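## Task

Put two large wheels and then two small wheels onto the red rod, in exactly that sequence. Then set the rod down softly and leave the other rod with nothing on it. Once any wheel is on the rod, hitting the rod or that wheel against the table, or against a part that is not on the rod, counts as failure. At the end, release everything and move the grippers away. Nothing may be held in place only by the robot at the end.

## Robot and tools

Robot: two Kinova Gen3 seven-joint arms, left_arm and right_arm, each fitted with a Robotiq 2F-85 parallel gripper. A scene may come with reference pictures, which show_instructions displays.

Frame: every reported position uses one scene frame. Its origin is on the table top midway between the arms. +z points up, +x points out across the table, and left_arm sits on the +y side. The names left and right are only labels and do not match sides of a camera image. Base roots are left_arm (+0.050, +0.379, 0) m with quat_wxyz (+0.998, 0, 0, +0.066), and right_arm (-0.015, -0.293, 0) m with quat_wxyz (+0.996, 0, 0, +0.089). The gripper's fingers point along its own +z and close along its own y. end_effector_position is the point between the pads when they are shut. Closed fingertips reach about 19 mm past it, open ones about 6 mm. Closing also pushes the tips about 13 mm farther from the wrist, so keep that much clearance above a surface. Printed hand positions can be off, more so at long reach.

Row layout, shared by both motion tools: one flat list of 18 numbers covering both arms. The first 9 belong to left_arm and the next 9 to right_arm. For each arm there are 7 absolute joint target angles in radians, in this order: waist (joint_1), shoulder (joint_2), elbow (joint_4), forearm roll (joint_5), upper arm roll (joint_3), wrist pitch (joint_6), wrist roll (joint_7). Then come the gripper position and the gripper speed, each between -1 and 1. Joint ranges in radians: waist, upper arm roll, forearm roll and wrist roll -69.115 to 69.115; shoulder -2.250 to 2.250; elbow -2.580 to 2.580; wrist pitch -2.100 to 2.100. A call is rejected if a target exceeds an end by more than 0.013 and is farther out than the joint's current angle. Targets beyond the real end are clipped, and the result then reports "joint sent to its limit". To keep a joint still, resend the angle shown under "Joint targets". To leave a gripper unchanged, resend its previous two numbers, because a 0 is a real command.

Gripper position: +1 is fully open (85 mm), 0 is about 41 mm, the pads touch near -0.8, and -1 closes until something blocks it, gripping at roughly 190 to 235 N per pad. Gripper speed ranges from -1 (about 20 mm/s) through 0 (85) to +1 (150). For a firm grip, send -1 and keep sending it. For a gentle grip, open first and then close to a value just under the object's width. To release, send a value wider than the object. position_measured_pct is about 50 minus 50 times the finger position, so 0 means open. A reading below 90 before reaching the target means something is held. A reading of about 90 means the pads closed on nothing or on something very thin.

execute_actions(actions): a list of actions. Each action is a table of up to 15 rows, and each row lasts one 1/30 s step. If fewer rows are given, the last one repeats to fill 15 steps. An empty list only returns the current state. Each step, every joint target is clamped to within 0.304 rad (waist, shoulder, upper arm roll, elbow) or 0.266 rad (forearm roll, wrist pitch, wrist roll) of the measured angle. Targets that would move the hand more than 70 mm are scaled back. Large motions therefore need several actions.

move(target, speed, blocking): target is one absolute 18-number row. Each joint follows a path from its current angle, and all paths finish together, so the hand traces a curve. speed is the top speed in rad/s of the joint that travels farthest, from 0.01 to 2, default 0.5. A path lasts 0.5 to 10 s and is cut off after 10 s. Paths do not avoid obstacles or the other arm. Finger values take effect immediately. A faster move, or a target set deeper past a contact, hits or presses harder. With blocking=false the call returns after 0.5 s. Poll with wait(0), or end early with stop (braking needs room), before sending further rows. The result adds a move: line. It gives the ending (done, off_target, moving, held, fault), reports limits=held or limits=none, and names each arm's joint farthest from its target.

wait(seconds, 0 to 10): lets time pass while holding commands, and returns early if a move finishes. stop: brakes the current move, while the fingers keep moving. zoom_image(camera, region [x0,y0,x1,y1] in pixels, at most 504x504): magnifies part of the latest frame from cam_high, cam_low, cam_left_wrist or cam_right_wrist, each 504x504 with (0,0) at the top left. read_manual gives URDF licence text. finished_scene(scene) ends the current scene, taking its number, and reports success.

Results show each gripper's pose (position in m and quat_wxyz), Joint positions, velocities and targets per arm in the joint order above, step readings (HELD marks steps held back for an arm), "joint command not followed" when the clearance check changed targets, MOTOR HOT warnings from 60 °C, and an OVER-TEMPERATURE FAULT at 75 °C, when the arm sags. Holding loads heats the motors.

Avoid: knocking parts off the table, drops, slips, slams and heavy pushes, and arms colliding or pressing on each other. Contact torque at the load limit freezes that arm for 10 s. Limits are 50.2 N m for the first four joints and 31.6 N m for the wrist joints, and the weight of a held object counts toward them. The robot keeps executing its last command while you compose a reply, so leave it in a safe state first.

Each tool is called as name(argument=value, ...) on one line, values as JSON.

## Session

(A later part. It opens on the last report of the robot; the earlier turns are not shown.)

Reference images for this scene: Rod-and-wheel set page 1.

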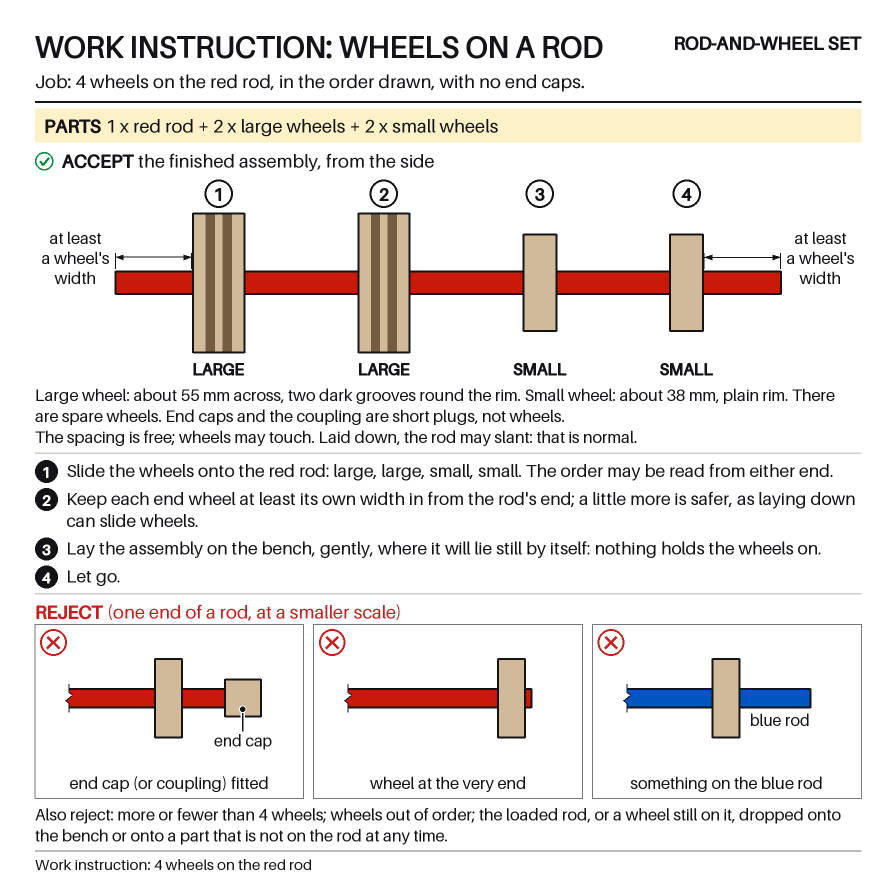

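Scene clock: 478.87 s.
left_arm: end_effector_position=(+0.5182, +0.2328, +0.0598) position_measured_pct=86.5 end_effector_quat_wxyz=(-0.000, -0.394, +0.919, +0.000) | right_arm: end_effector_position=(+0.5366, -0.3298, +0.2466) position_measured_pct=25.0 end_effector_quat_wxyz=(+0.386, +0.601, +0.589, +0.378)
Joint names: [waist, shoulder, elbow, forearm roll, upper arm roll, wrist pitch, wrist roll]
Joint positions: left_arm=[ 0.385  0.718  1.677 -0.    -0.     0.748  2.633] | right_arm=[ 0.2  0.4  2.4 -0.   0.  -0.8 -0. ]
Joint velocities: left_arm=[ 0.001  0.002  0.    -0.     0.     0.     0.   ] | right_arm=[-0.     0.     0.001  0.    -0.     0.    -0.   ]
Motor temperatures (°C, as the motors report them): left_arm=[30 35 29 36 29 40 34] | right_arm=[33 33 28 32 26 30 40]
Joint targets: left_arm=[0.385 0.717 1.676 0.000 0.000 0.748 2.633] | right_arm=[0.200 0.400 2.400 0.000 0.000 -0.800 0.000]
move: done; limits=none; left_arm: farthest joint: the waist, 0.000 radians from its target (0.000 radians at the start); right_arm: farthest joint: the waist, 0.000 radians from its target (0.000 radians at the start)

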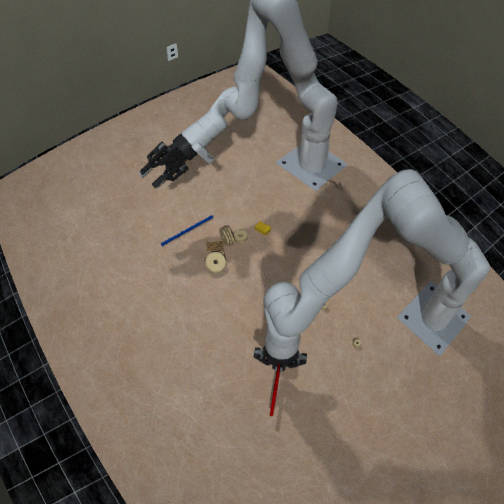

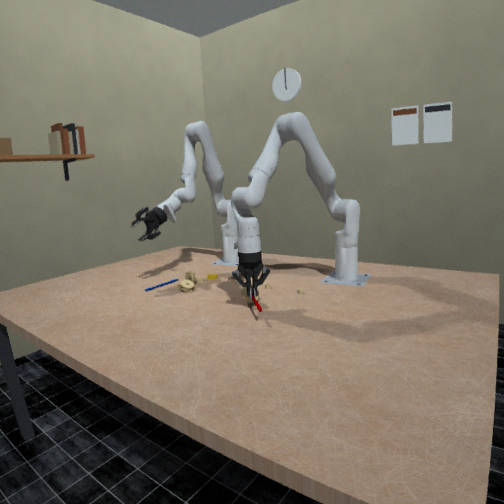

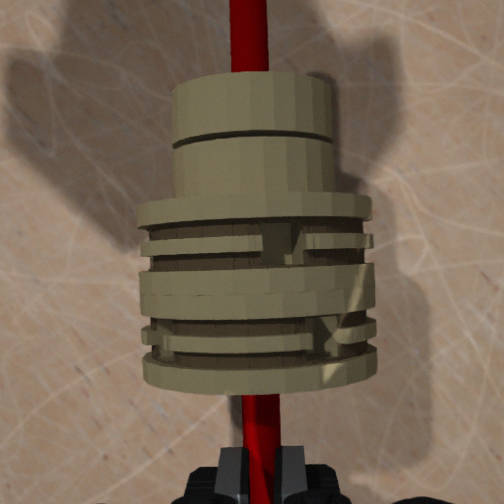

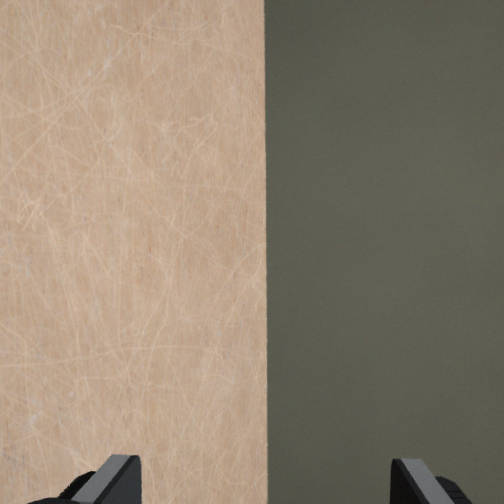

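move(target=[0.3848,0.7392,1.6831,0,0,0.7194,2.6334,-1,-1,0.2,0.4,2.4,0,0,-0.8,0,0.5,0], speed=0.015)

Scene clock: 483.33 s.
left_arm: end_effector_position=(+0.5183, +0.2328, +0.0477) position_measured_pct=86.5 end_effector_quat_wxyz=(-0.000, -0.394, +0.919, +0.000) | right_arm: end_effector_position=(+0.5366, -0.3298, +0.2466) position_measured_pct=25.0 end_effector_quat_wxyz=(+0.386, +0.601, +0.589, +0.378)
Joint names: [waist, shoulder, elbow, forearm roll, upper arm roll, wrist pitch, wrist roll]
Joint positions: left_arm=[ 0.385  0.74   1.683 -0.    -0.     0.719  2.633] | right_arm=[ 0.2  0.4  2.4  0.   0.  -0.8  0. ]
Joint velocities: left_arm=[ 0.001  0.001  0.    -0.     0.     0.    -0.   ] | right_arm=[-0.     0.     0.001  0.001 -0.    -0.    -0.   ]
Motor temperatures (°C, as the motors report them): left_arm=[30 35 29 36 29 40 34] | right_arm=[33 33 28 32 26 30 40]
Joint targets: left_arm=[0.385 0.739 1.683 0.000 0.000 0.719 2.633] | right_arm=[0.200 0.400 2.400 0.000 0.000 -0.800 0.000]
move: done; limits=none; left_arm: farthest joint: the waist, 0.000 radians from its target (0.000 radians at the start); right_arm: farthest joint: the waist, 0.000 radians from its target (0.000 radians at the start)

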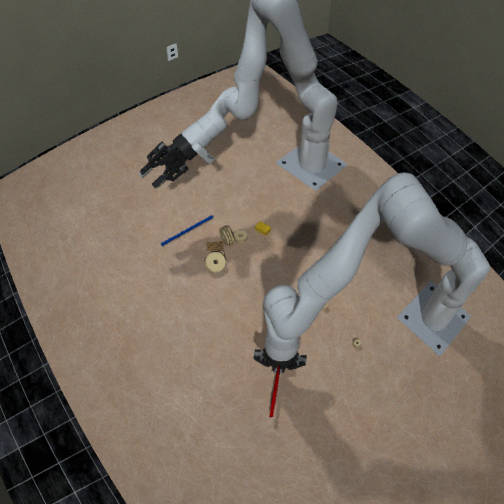

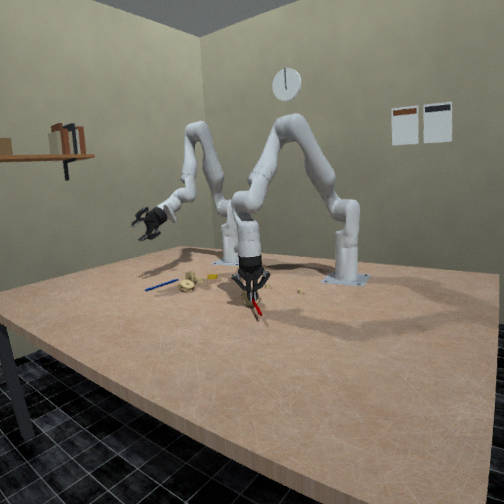

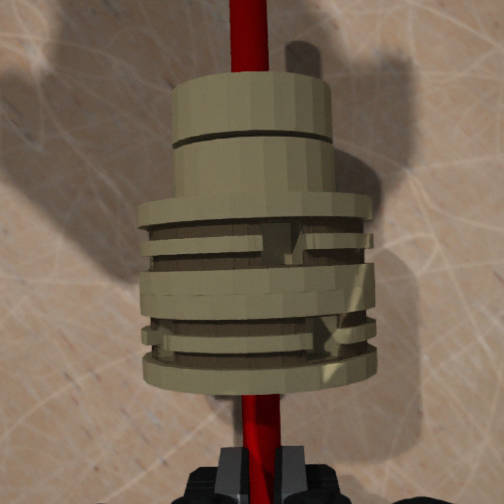

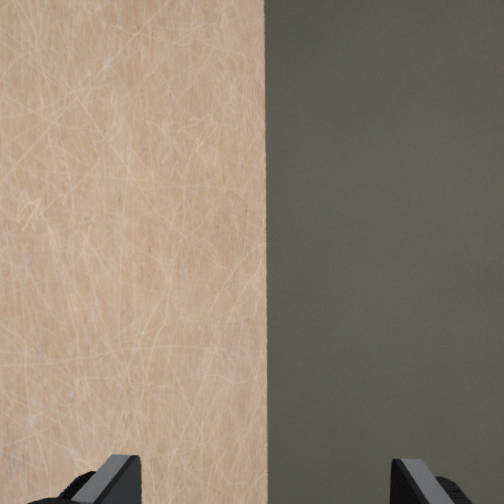

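No contact yet. Down to z≈0.043.

move(target=[0.3848,0.7473,1.6856,0,0,0.7087,2.6334,-1,-1,0.2,0.4,2.4,0,0,-0.8,0,0.5,0], speed=0.01)

Scene clock: 485.77 s.
left_arm: end_effector_position=(+0.5185, +0.2327, +0.0434) position_measured_pct=86.5 end_effector_quat_wxyz=(-0.000, -0.394, +0.919, +0.000) | right_arm: end_effector_position=(+0.5366, -0.3298, +0.2466) position_measured_pct=25.0 end_effector_quat_wxyz=(+0.386, +0.601, +0.589, +0.378)
Joint names: [waist, shoulder, elbow, forearm roll, upper arm roll, wrist pitch, wrist roll]
Joint positions: left_arm=[ 0.385  0.747  1.686 -0.     0.     0.709  2.633] | right_arm=[ 0.2  0.4  2.4  0.   0.  -0.8 -0. ]
Joint velocities: left_arm=[ 0. -0.  0.  0.  0.  0.  0.] | right_arm=[ 0.001  0.    -0.001 -0.    -0.     0.     0.   ]
Motor temperatures (°C, as the motors report them): left_arm=[30 35 29 36 29 40 34] | right_arm=[33 33 28 32 26 30 40]
Joint targets: left_arm=[0.385 0.747 1.686 0.000 0.000 0.709 2.633] | right_arm=[0.200 0.400 2.400 0.000 0.000 -0.800 0.000]
move: done; limits=none; left_arm: farthest joint: the waist, 0.000 radians from its target (0.000 radians at the start); right_arm: farthest joint: the waist, 0.000 radians from its target (0.000 radians at the start)

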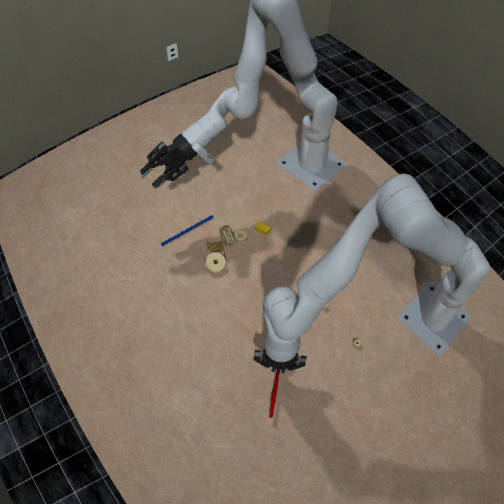

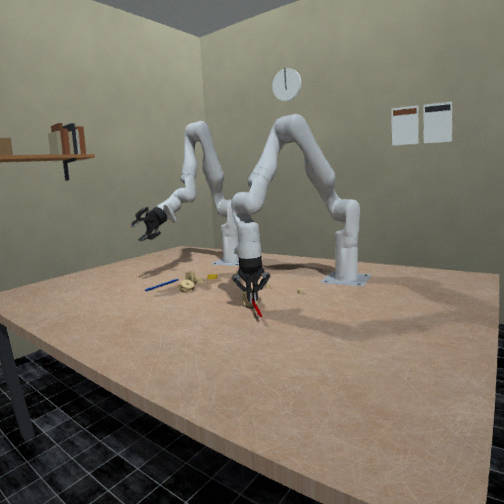

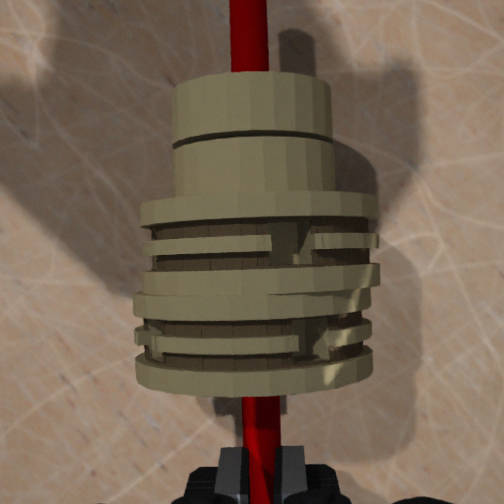

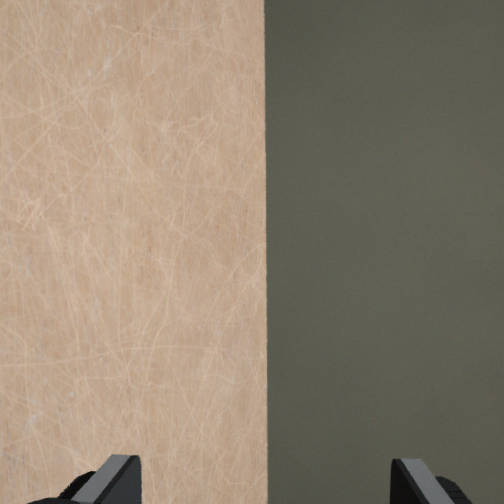

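move(target=[0.3848,0.7509,1.6867,0,0,0.7040,2.6334,-1,-1,0.2,0.4,2.4,0,0,-0.8,0,0.5,0], speed=0.01)

Scene clock: 488.70 s.
left_arm: end_effector_position=(+0.5188, +0.2325, +0.0420) position_measured_pct=86.5 end_effector_quat_wxyz=(+0.000, -0.394, +0.919, -0.000) | right_arm: end_effector_position=(+0.5366, -0.3298, +0.2466) position_measured_pct=25.0 end_effector_quat_wxyz=(+0.386, +0.601, +0.589, +0.378)
Joint names: [waist, shoulder, elbow, forearm roll, upper arm roll, wrist pitch, wrist roll]
Joint positions: left_arm=[0.385 0.75  1.686 0.    0.    0.704 2.633] | right_arm=[ 0.2  0.4  2.4 -0.   0.  -0.8  0. ]
Joint velocities: left_arm=[ 0.001 -0.001  0.001 -0.002 -0.    -0.001  0.   ] | right_arm=[ 0.    -0.     0.001 -0.    -0.     0.    -0.   ]
Motor temperatures (°C, as the motors report them): left_arm=[30 35 29 36 29 40 34] | right_arm=[33 33 28 32 26 30 40]
Joint targets: left_arm=[0.385 0.751 1.687 0.000 0.000 0.704 2.633] | right_arm=[0.200 0.400 2.400 0.000 0.000 -0.800 0.000]
move: done; limits=none; left_arm: farthest joint: the shoulder, 0.001 radians from its target (0.003 radians at the start); right_arm: farthest joint: the waist, 0.000 radians from its target (0.000 radians at the start)

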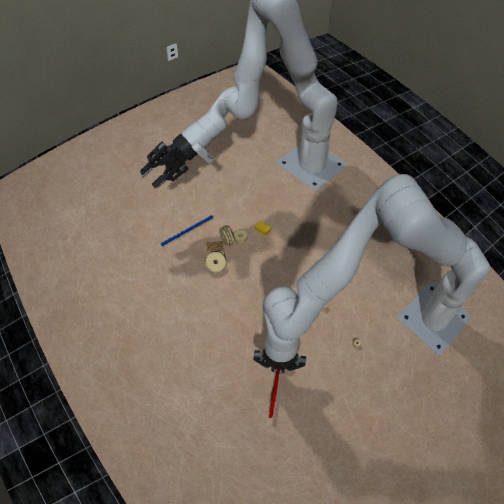

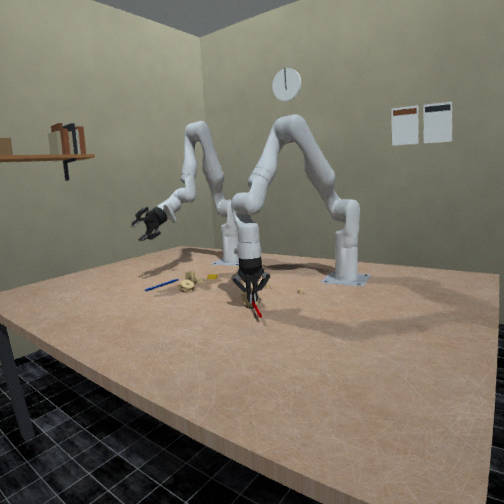

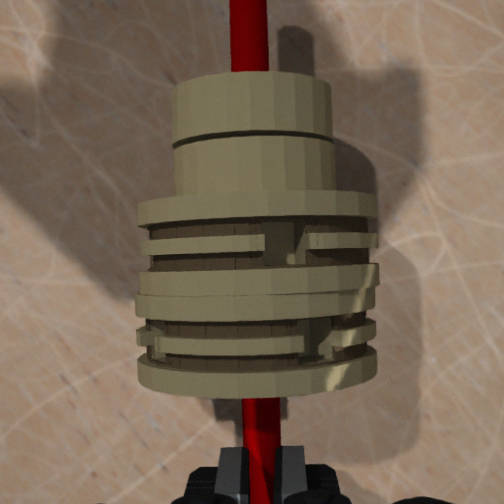

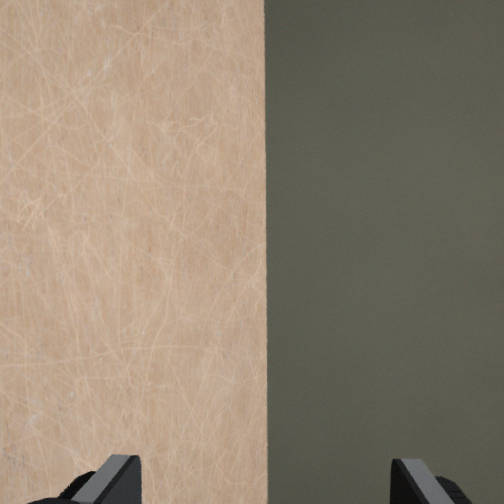

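move(target=[0.3848,0.7500,1.6864,0,0,0.7045,2.6334,-0.4,-1,0.2,0.4,2.4,0,0,-0.8,0,0.5,0], speed=0.01)

move(target=[0.3848,0.6202,1.6234,0,0,0.8980,2.6334,-0.4,-1,0.2,0.4,2.4,0,0,-0.8,0,0.5,0], speed=0.25)

Scene clock: 491.43 s.
left_arm: end_effector_position=(+0.5187, +0.2327, +0.0420) position_measured_pct=69.8 end_effector_quat_wxyz=(+0.000, -0.394, +0.919, -0.000) | right_arm: end_effector_position=(+0.5366, -0.3298, +0.2466) position_measured_pct=25.0 end_effector_quat_wxyz=(+0.386, +0.601, +0.589, +0.378)
Joint names: [waist, shoulder, elbow, forearm roll, upper arm roll, wrist pitch, wrist roll]
Joint positions: left_arm=[0.385 0.75  1.686 0.    0.    0.704 2.633] | right_arm=[ 0.2  0.4  2.4 -0.   0.  -0.8  0. ]
Joint velocities: left_arm=[-0.    -0.     0.    -0.002  0.    -0.    -0.   ] | right_arm=[ 0. -0.  0. -0. -0. -0. -0.]
Motor temperatures (°C, as the motors report them): left_arm=[30 35 29 36 29 40 34] | right_arm=[33 33 28 32 26 30 40]
Joint targets: left_arm=[0.385 0.750 1.686 0.000 0.000 0.704 2.633] | right_arm=[0.200 0.400 2.400 0.000 0.000 -0.800 0.000]
move: done; limits=none; left_arm: farthest joint: the waist, 0.000 radians from its target (0.000 radians at the start); right_arm: farthest joint: the waist, 0.000 radians from its target (0.000 radians at the start)

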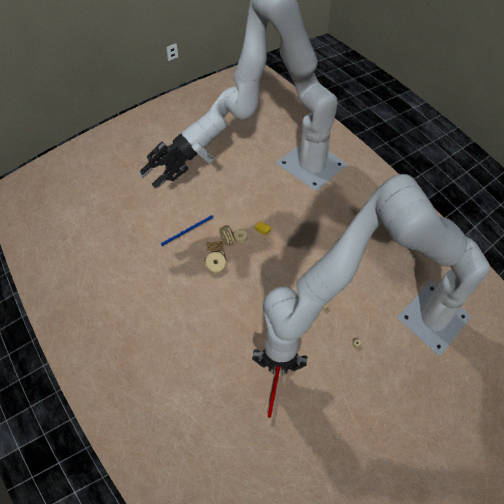

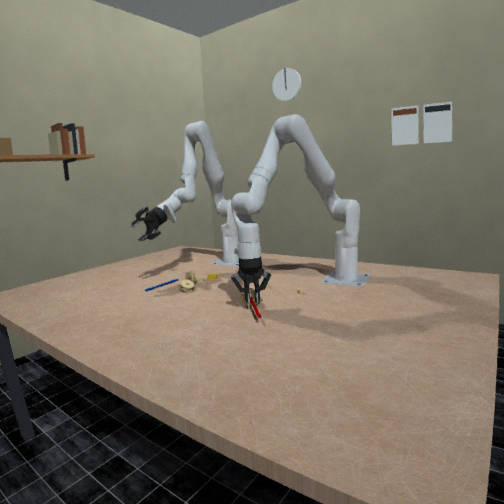

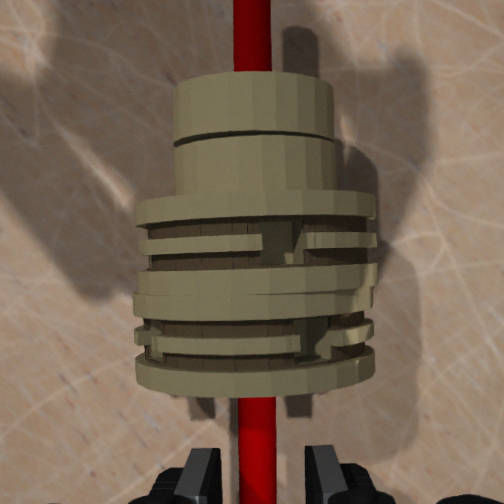

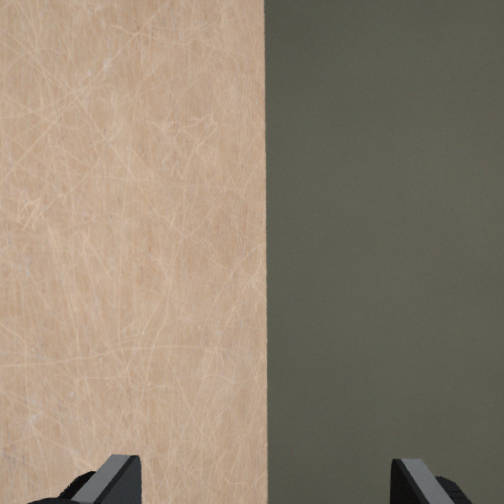

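Scene clock: 492.57 s.
left_arm: end_effector_position=(+0.5183, +0.2328, +0.1199) position_measured_pct=69.8 end_effector_quat_wxyz=(-0.000, -0.394, +0.919, +0.000) | right_arm: end_effector_position=(+0.5366, -0.3298, +0.2466) position_measured_pct=25.0 end_effector_quat_wxyz=(+0.386, +0.601, +0.589, +0.378)
Joint names: [waist, shoulder, elbow, forearm roll, upper arm roll, wrist pitch, wrist roll]
Joint positions: left_arm=[ 0.385  0.62   1.623 -0.     0.     0.898  2.633] | right_arm=[ 0.2  0.4  2.4 -0.  -0.  -0.8 -0. ]
Joint velocities: left_arm=[ 0.001 -0.002  0.     0.     0.    -0.    -0.   ] | right_arm=[ 0.     0.    -0.001 -0.    -0.    -0.    -0.   ]
Motor temperatures (°C, as the motors report them): left_arm=[30 35 29 36 29 40 34] | right_arm=[33 33 28 32 26 30 40]
Joint targets: left_arm=[0.385 0.620 1.623 0.000 0.000 0.898 2.633] | right_arm=[0.200 0.400 2.400 0.000 0.000 -0.800 0.000]
move: done; limits=none; left_arm: farthest joint: the waist, 0.000 radians from its target (0.000 radians at the start); right_arm: farthest joint: the waist, 0.000 radians from its target (0.000 radians at the start)

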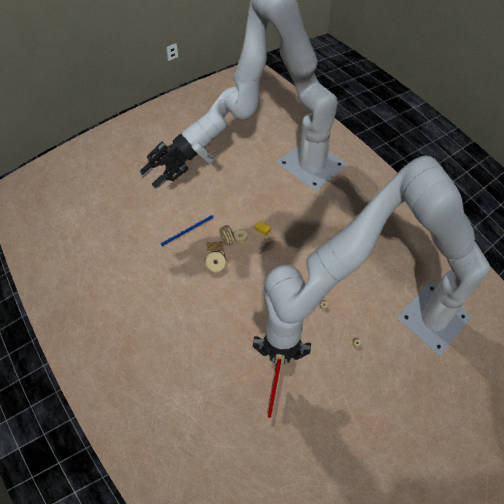

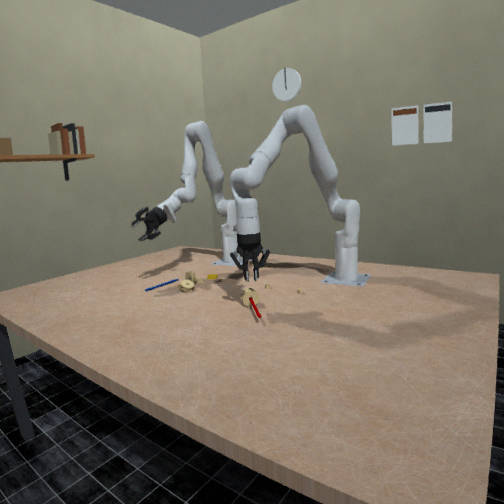

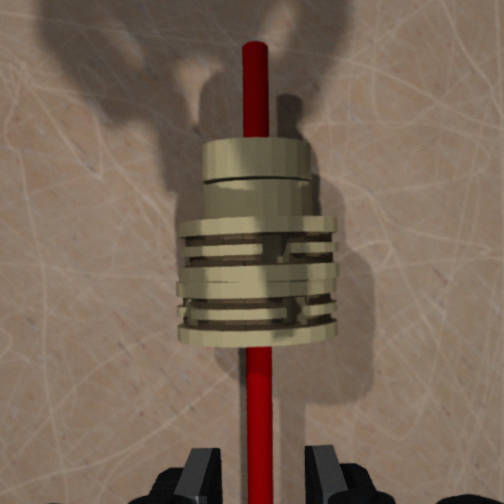

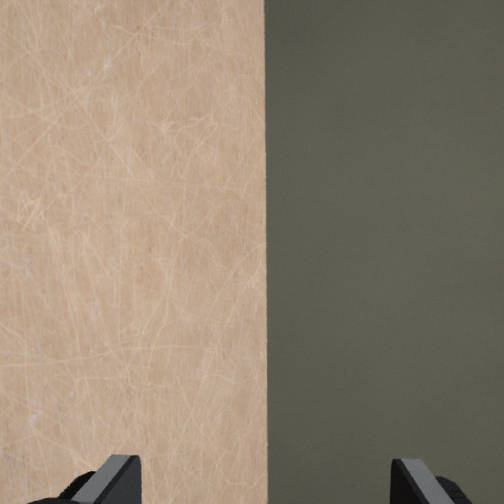

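Stub is well over a wheel's width. Move clear.

move(target=[0.0,0.2,1.5,0,0,1.4416,2.6334,-0.4,-1,0.2,0.4,2.4,0,0,-0.8,0,0.5,0], speed=0.8)

Scene clock: 494.83 s.
left_arm: end_effector_position=(+0.4448, +0.4067, +0.3453) position_measured_pct=69.8 end_effector_quat_wxyz=(-0.000, -0.563, +0.827, +0.000) | right_arm: end_effector_position=(+0.5366, -0.3298, +0.2466) position_measured_pct=25.0 end_effector_quat_wxyz=(+0.386, +0.601, +0.589, +0.378)
Joint names: [waist, shoulder, elbow, forearm roll, upper arm roll, wrist pitch, wrist roll]
Joint positions: left_arm=[ 0.     0.2    1.5   -0.    -0.     1.442  2.633] | right_arm=[ 0.2  0.4  2.4 -0.  -0.  -0.8  0. ]
Joint velocities: left_arm=[-0.002 -0.002 -0.    -0.001 -0.    -0.     0.001] | right_arm=[ 0.  0. -0. -0.  0.  0. -0.]
Motor temperatures (°C, as the motors report them): left_arm=[30 35 29 36 29 40 34] | right_arm=[33 33 28 32 26 30 40]
Joint targets: left_arm=[-0.000 0.200 1.500 0.000 0.000 1.442 2.633] | right_arm=[0.200 0.400 2.400 0.000 0.000 -0.800 0.000]
move: done; limits=none; left_arm: farthest joint: the waist, 0.000 radians from its target (0.385 radians at the start); right_arm: farthest joint: the waist, 0.000 radians from its target (0.000 radians at the start)

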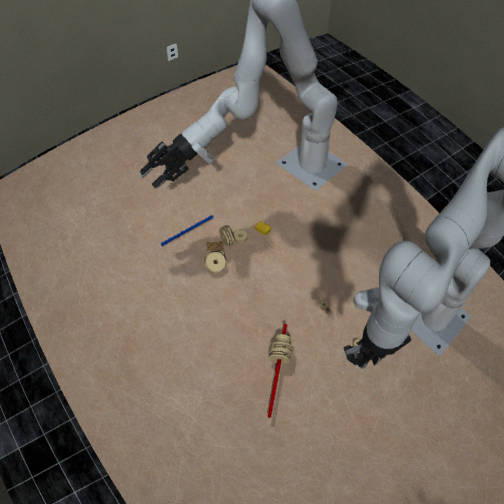

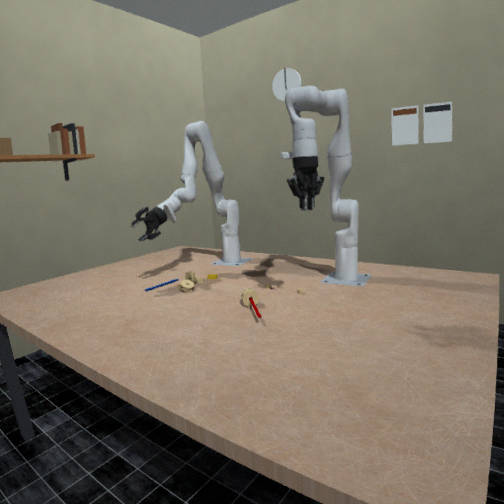

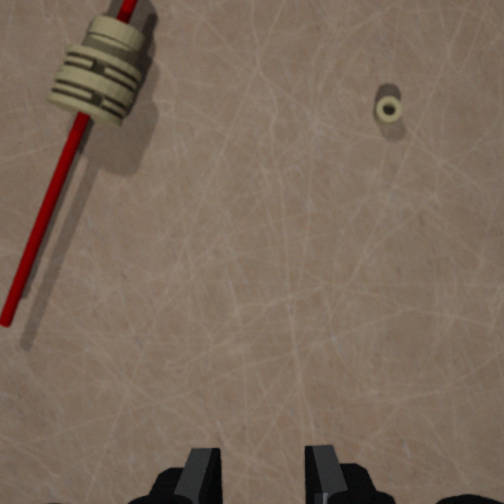

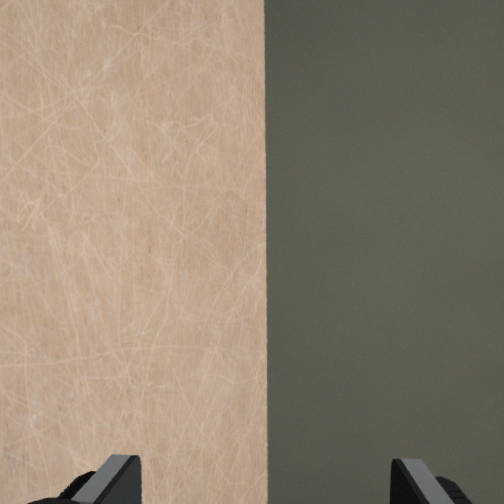

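show_instructions()

execute_actions(actions=[])

Reference images for this scene: Rod-and-wheel set page 1.

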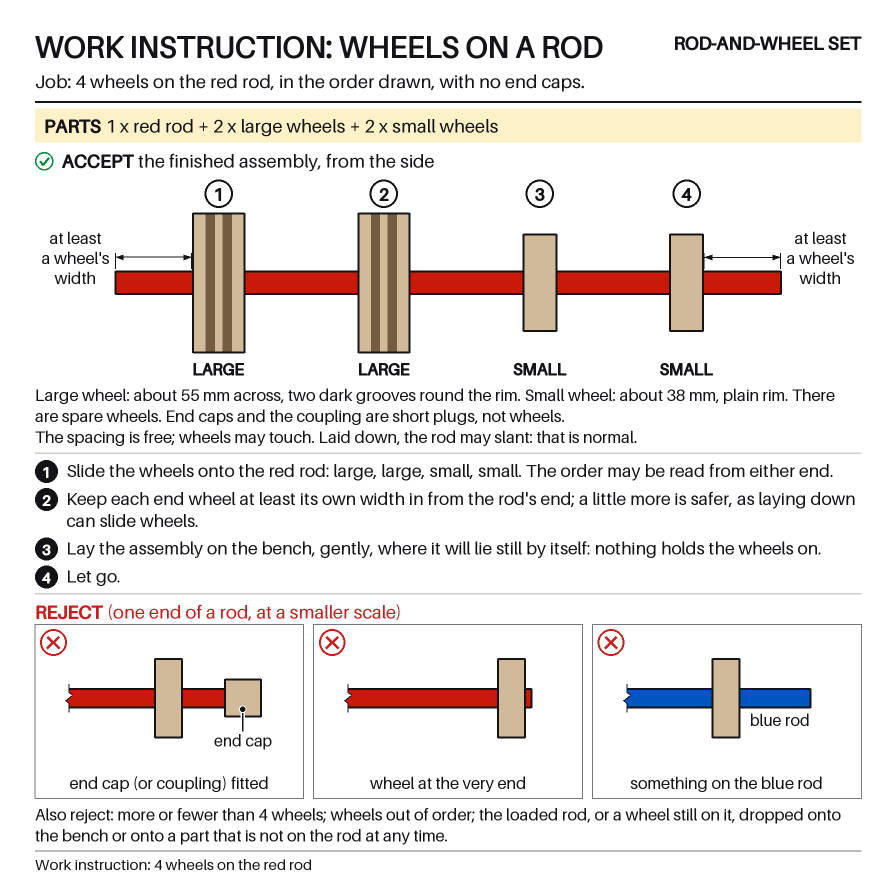

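Scene clock: 495.67 s.
left_arm: end_effector_position=(+0.4448, +0.4068, +0.3454) position_measured_pct=69.8 end_effector_quat_wxyz=(-0.000, -0.563, +0.827, +0.000) | right_arm: end_effector_position=(+0.5366, -0.3298, +0.2466) position_measured_pct=25.0 end_effector_quat_wxyz=(+0.386, +0.601, +0.589, +0.378)
Joint names: [waist, shoulder, elbow, forearm roll, upper arm roll, wrist pitch, wrist roll]
Joint positions: left_arm=[0.    0.2   1.5   0.    0.    1.442 2.633] | right_arm=[ 0.2  0.4  2.4 -0.   0.  -0.8 -0. ]
Joint velocities: left_arm=[0.001 0.    0.    0.    0.    0.001 0.   ] | right_arm=[-0.     0.     0.    -0.001  0.    -0.     0.   ]
Motor temperatures (°C, as the motors report them): left_arm=[30 35 29 36 29 40 34] | right_arm=[33 33 28 32 26 30 40]
Joint targets: left_arm=[-0.000 0.200 1.500 0.000 0.000 1.442 2.633] | right_arm=[0.200 0.400 2.400 0.000 0.000 -0.800 0.000]

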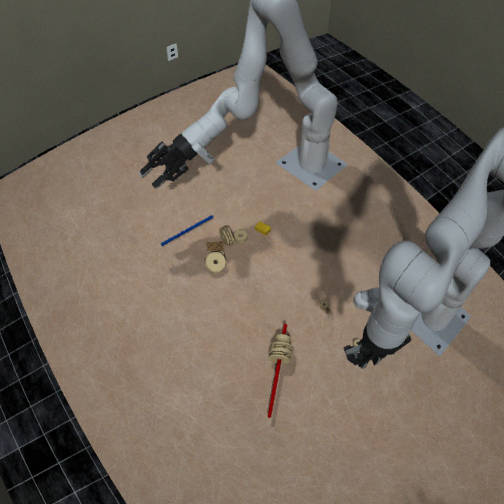

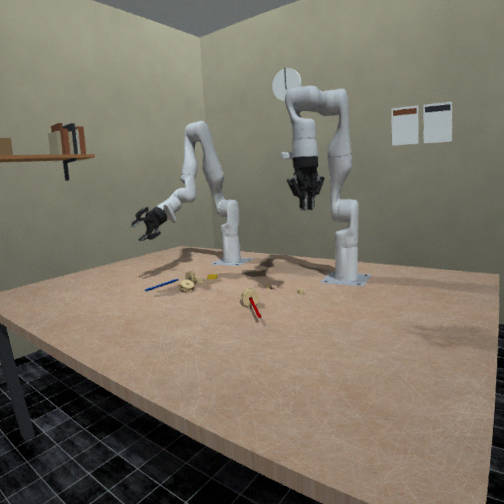

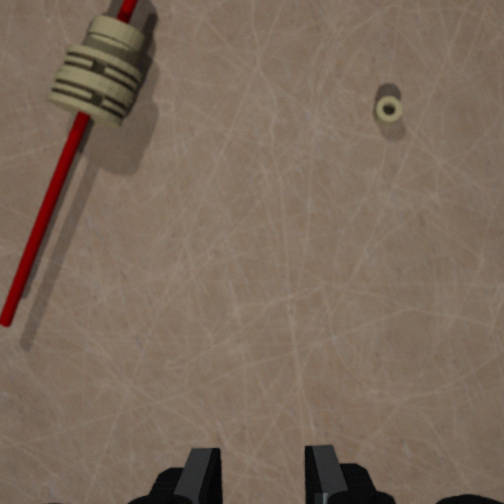

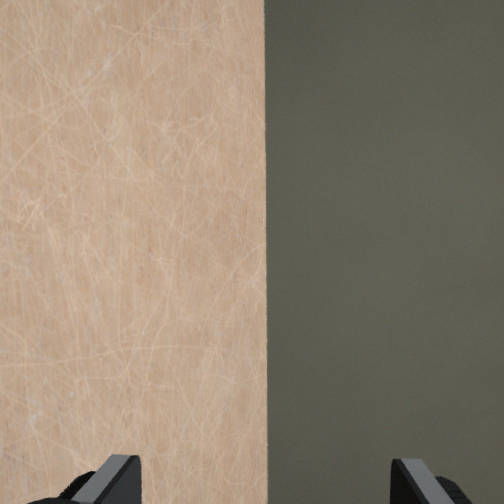

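finished_scene(scene=2)

The scene is finished: the task was done.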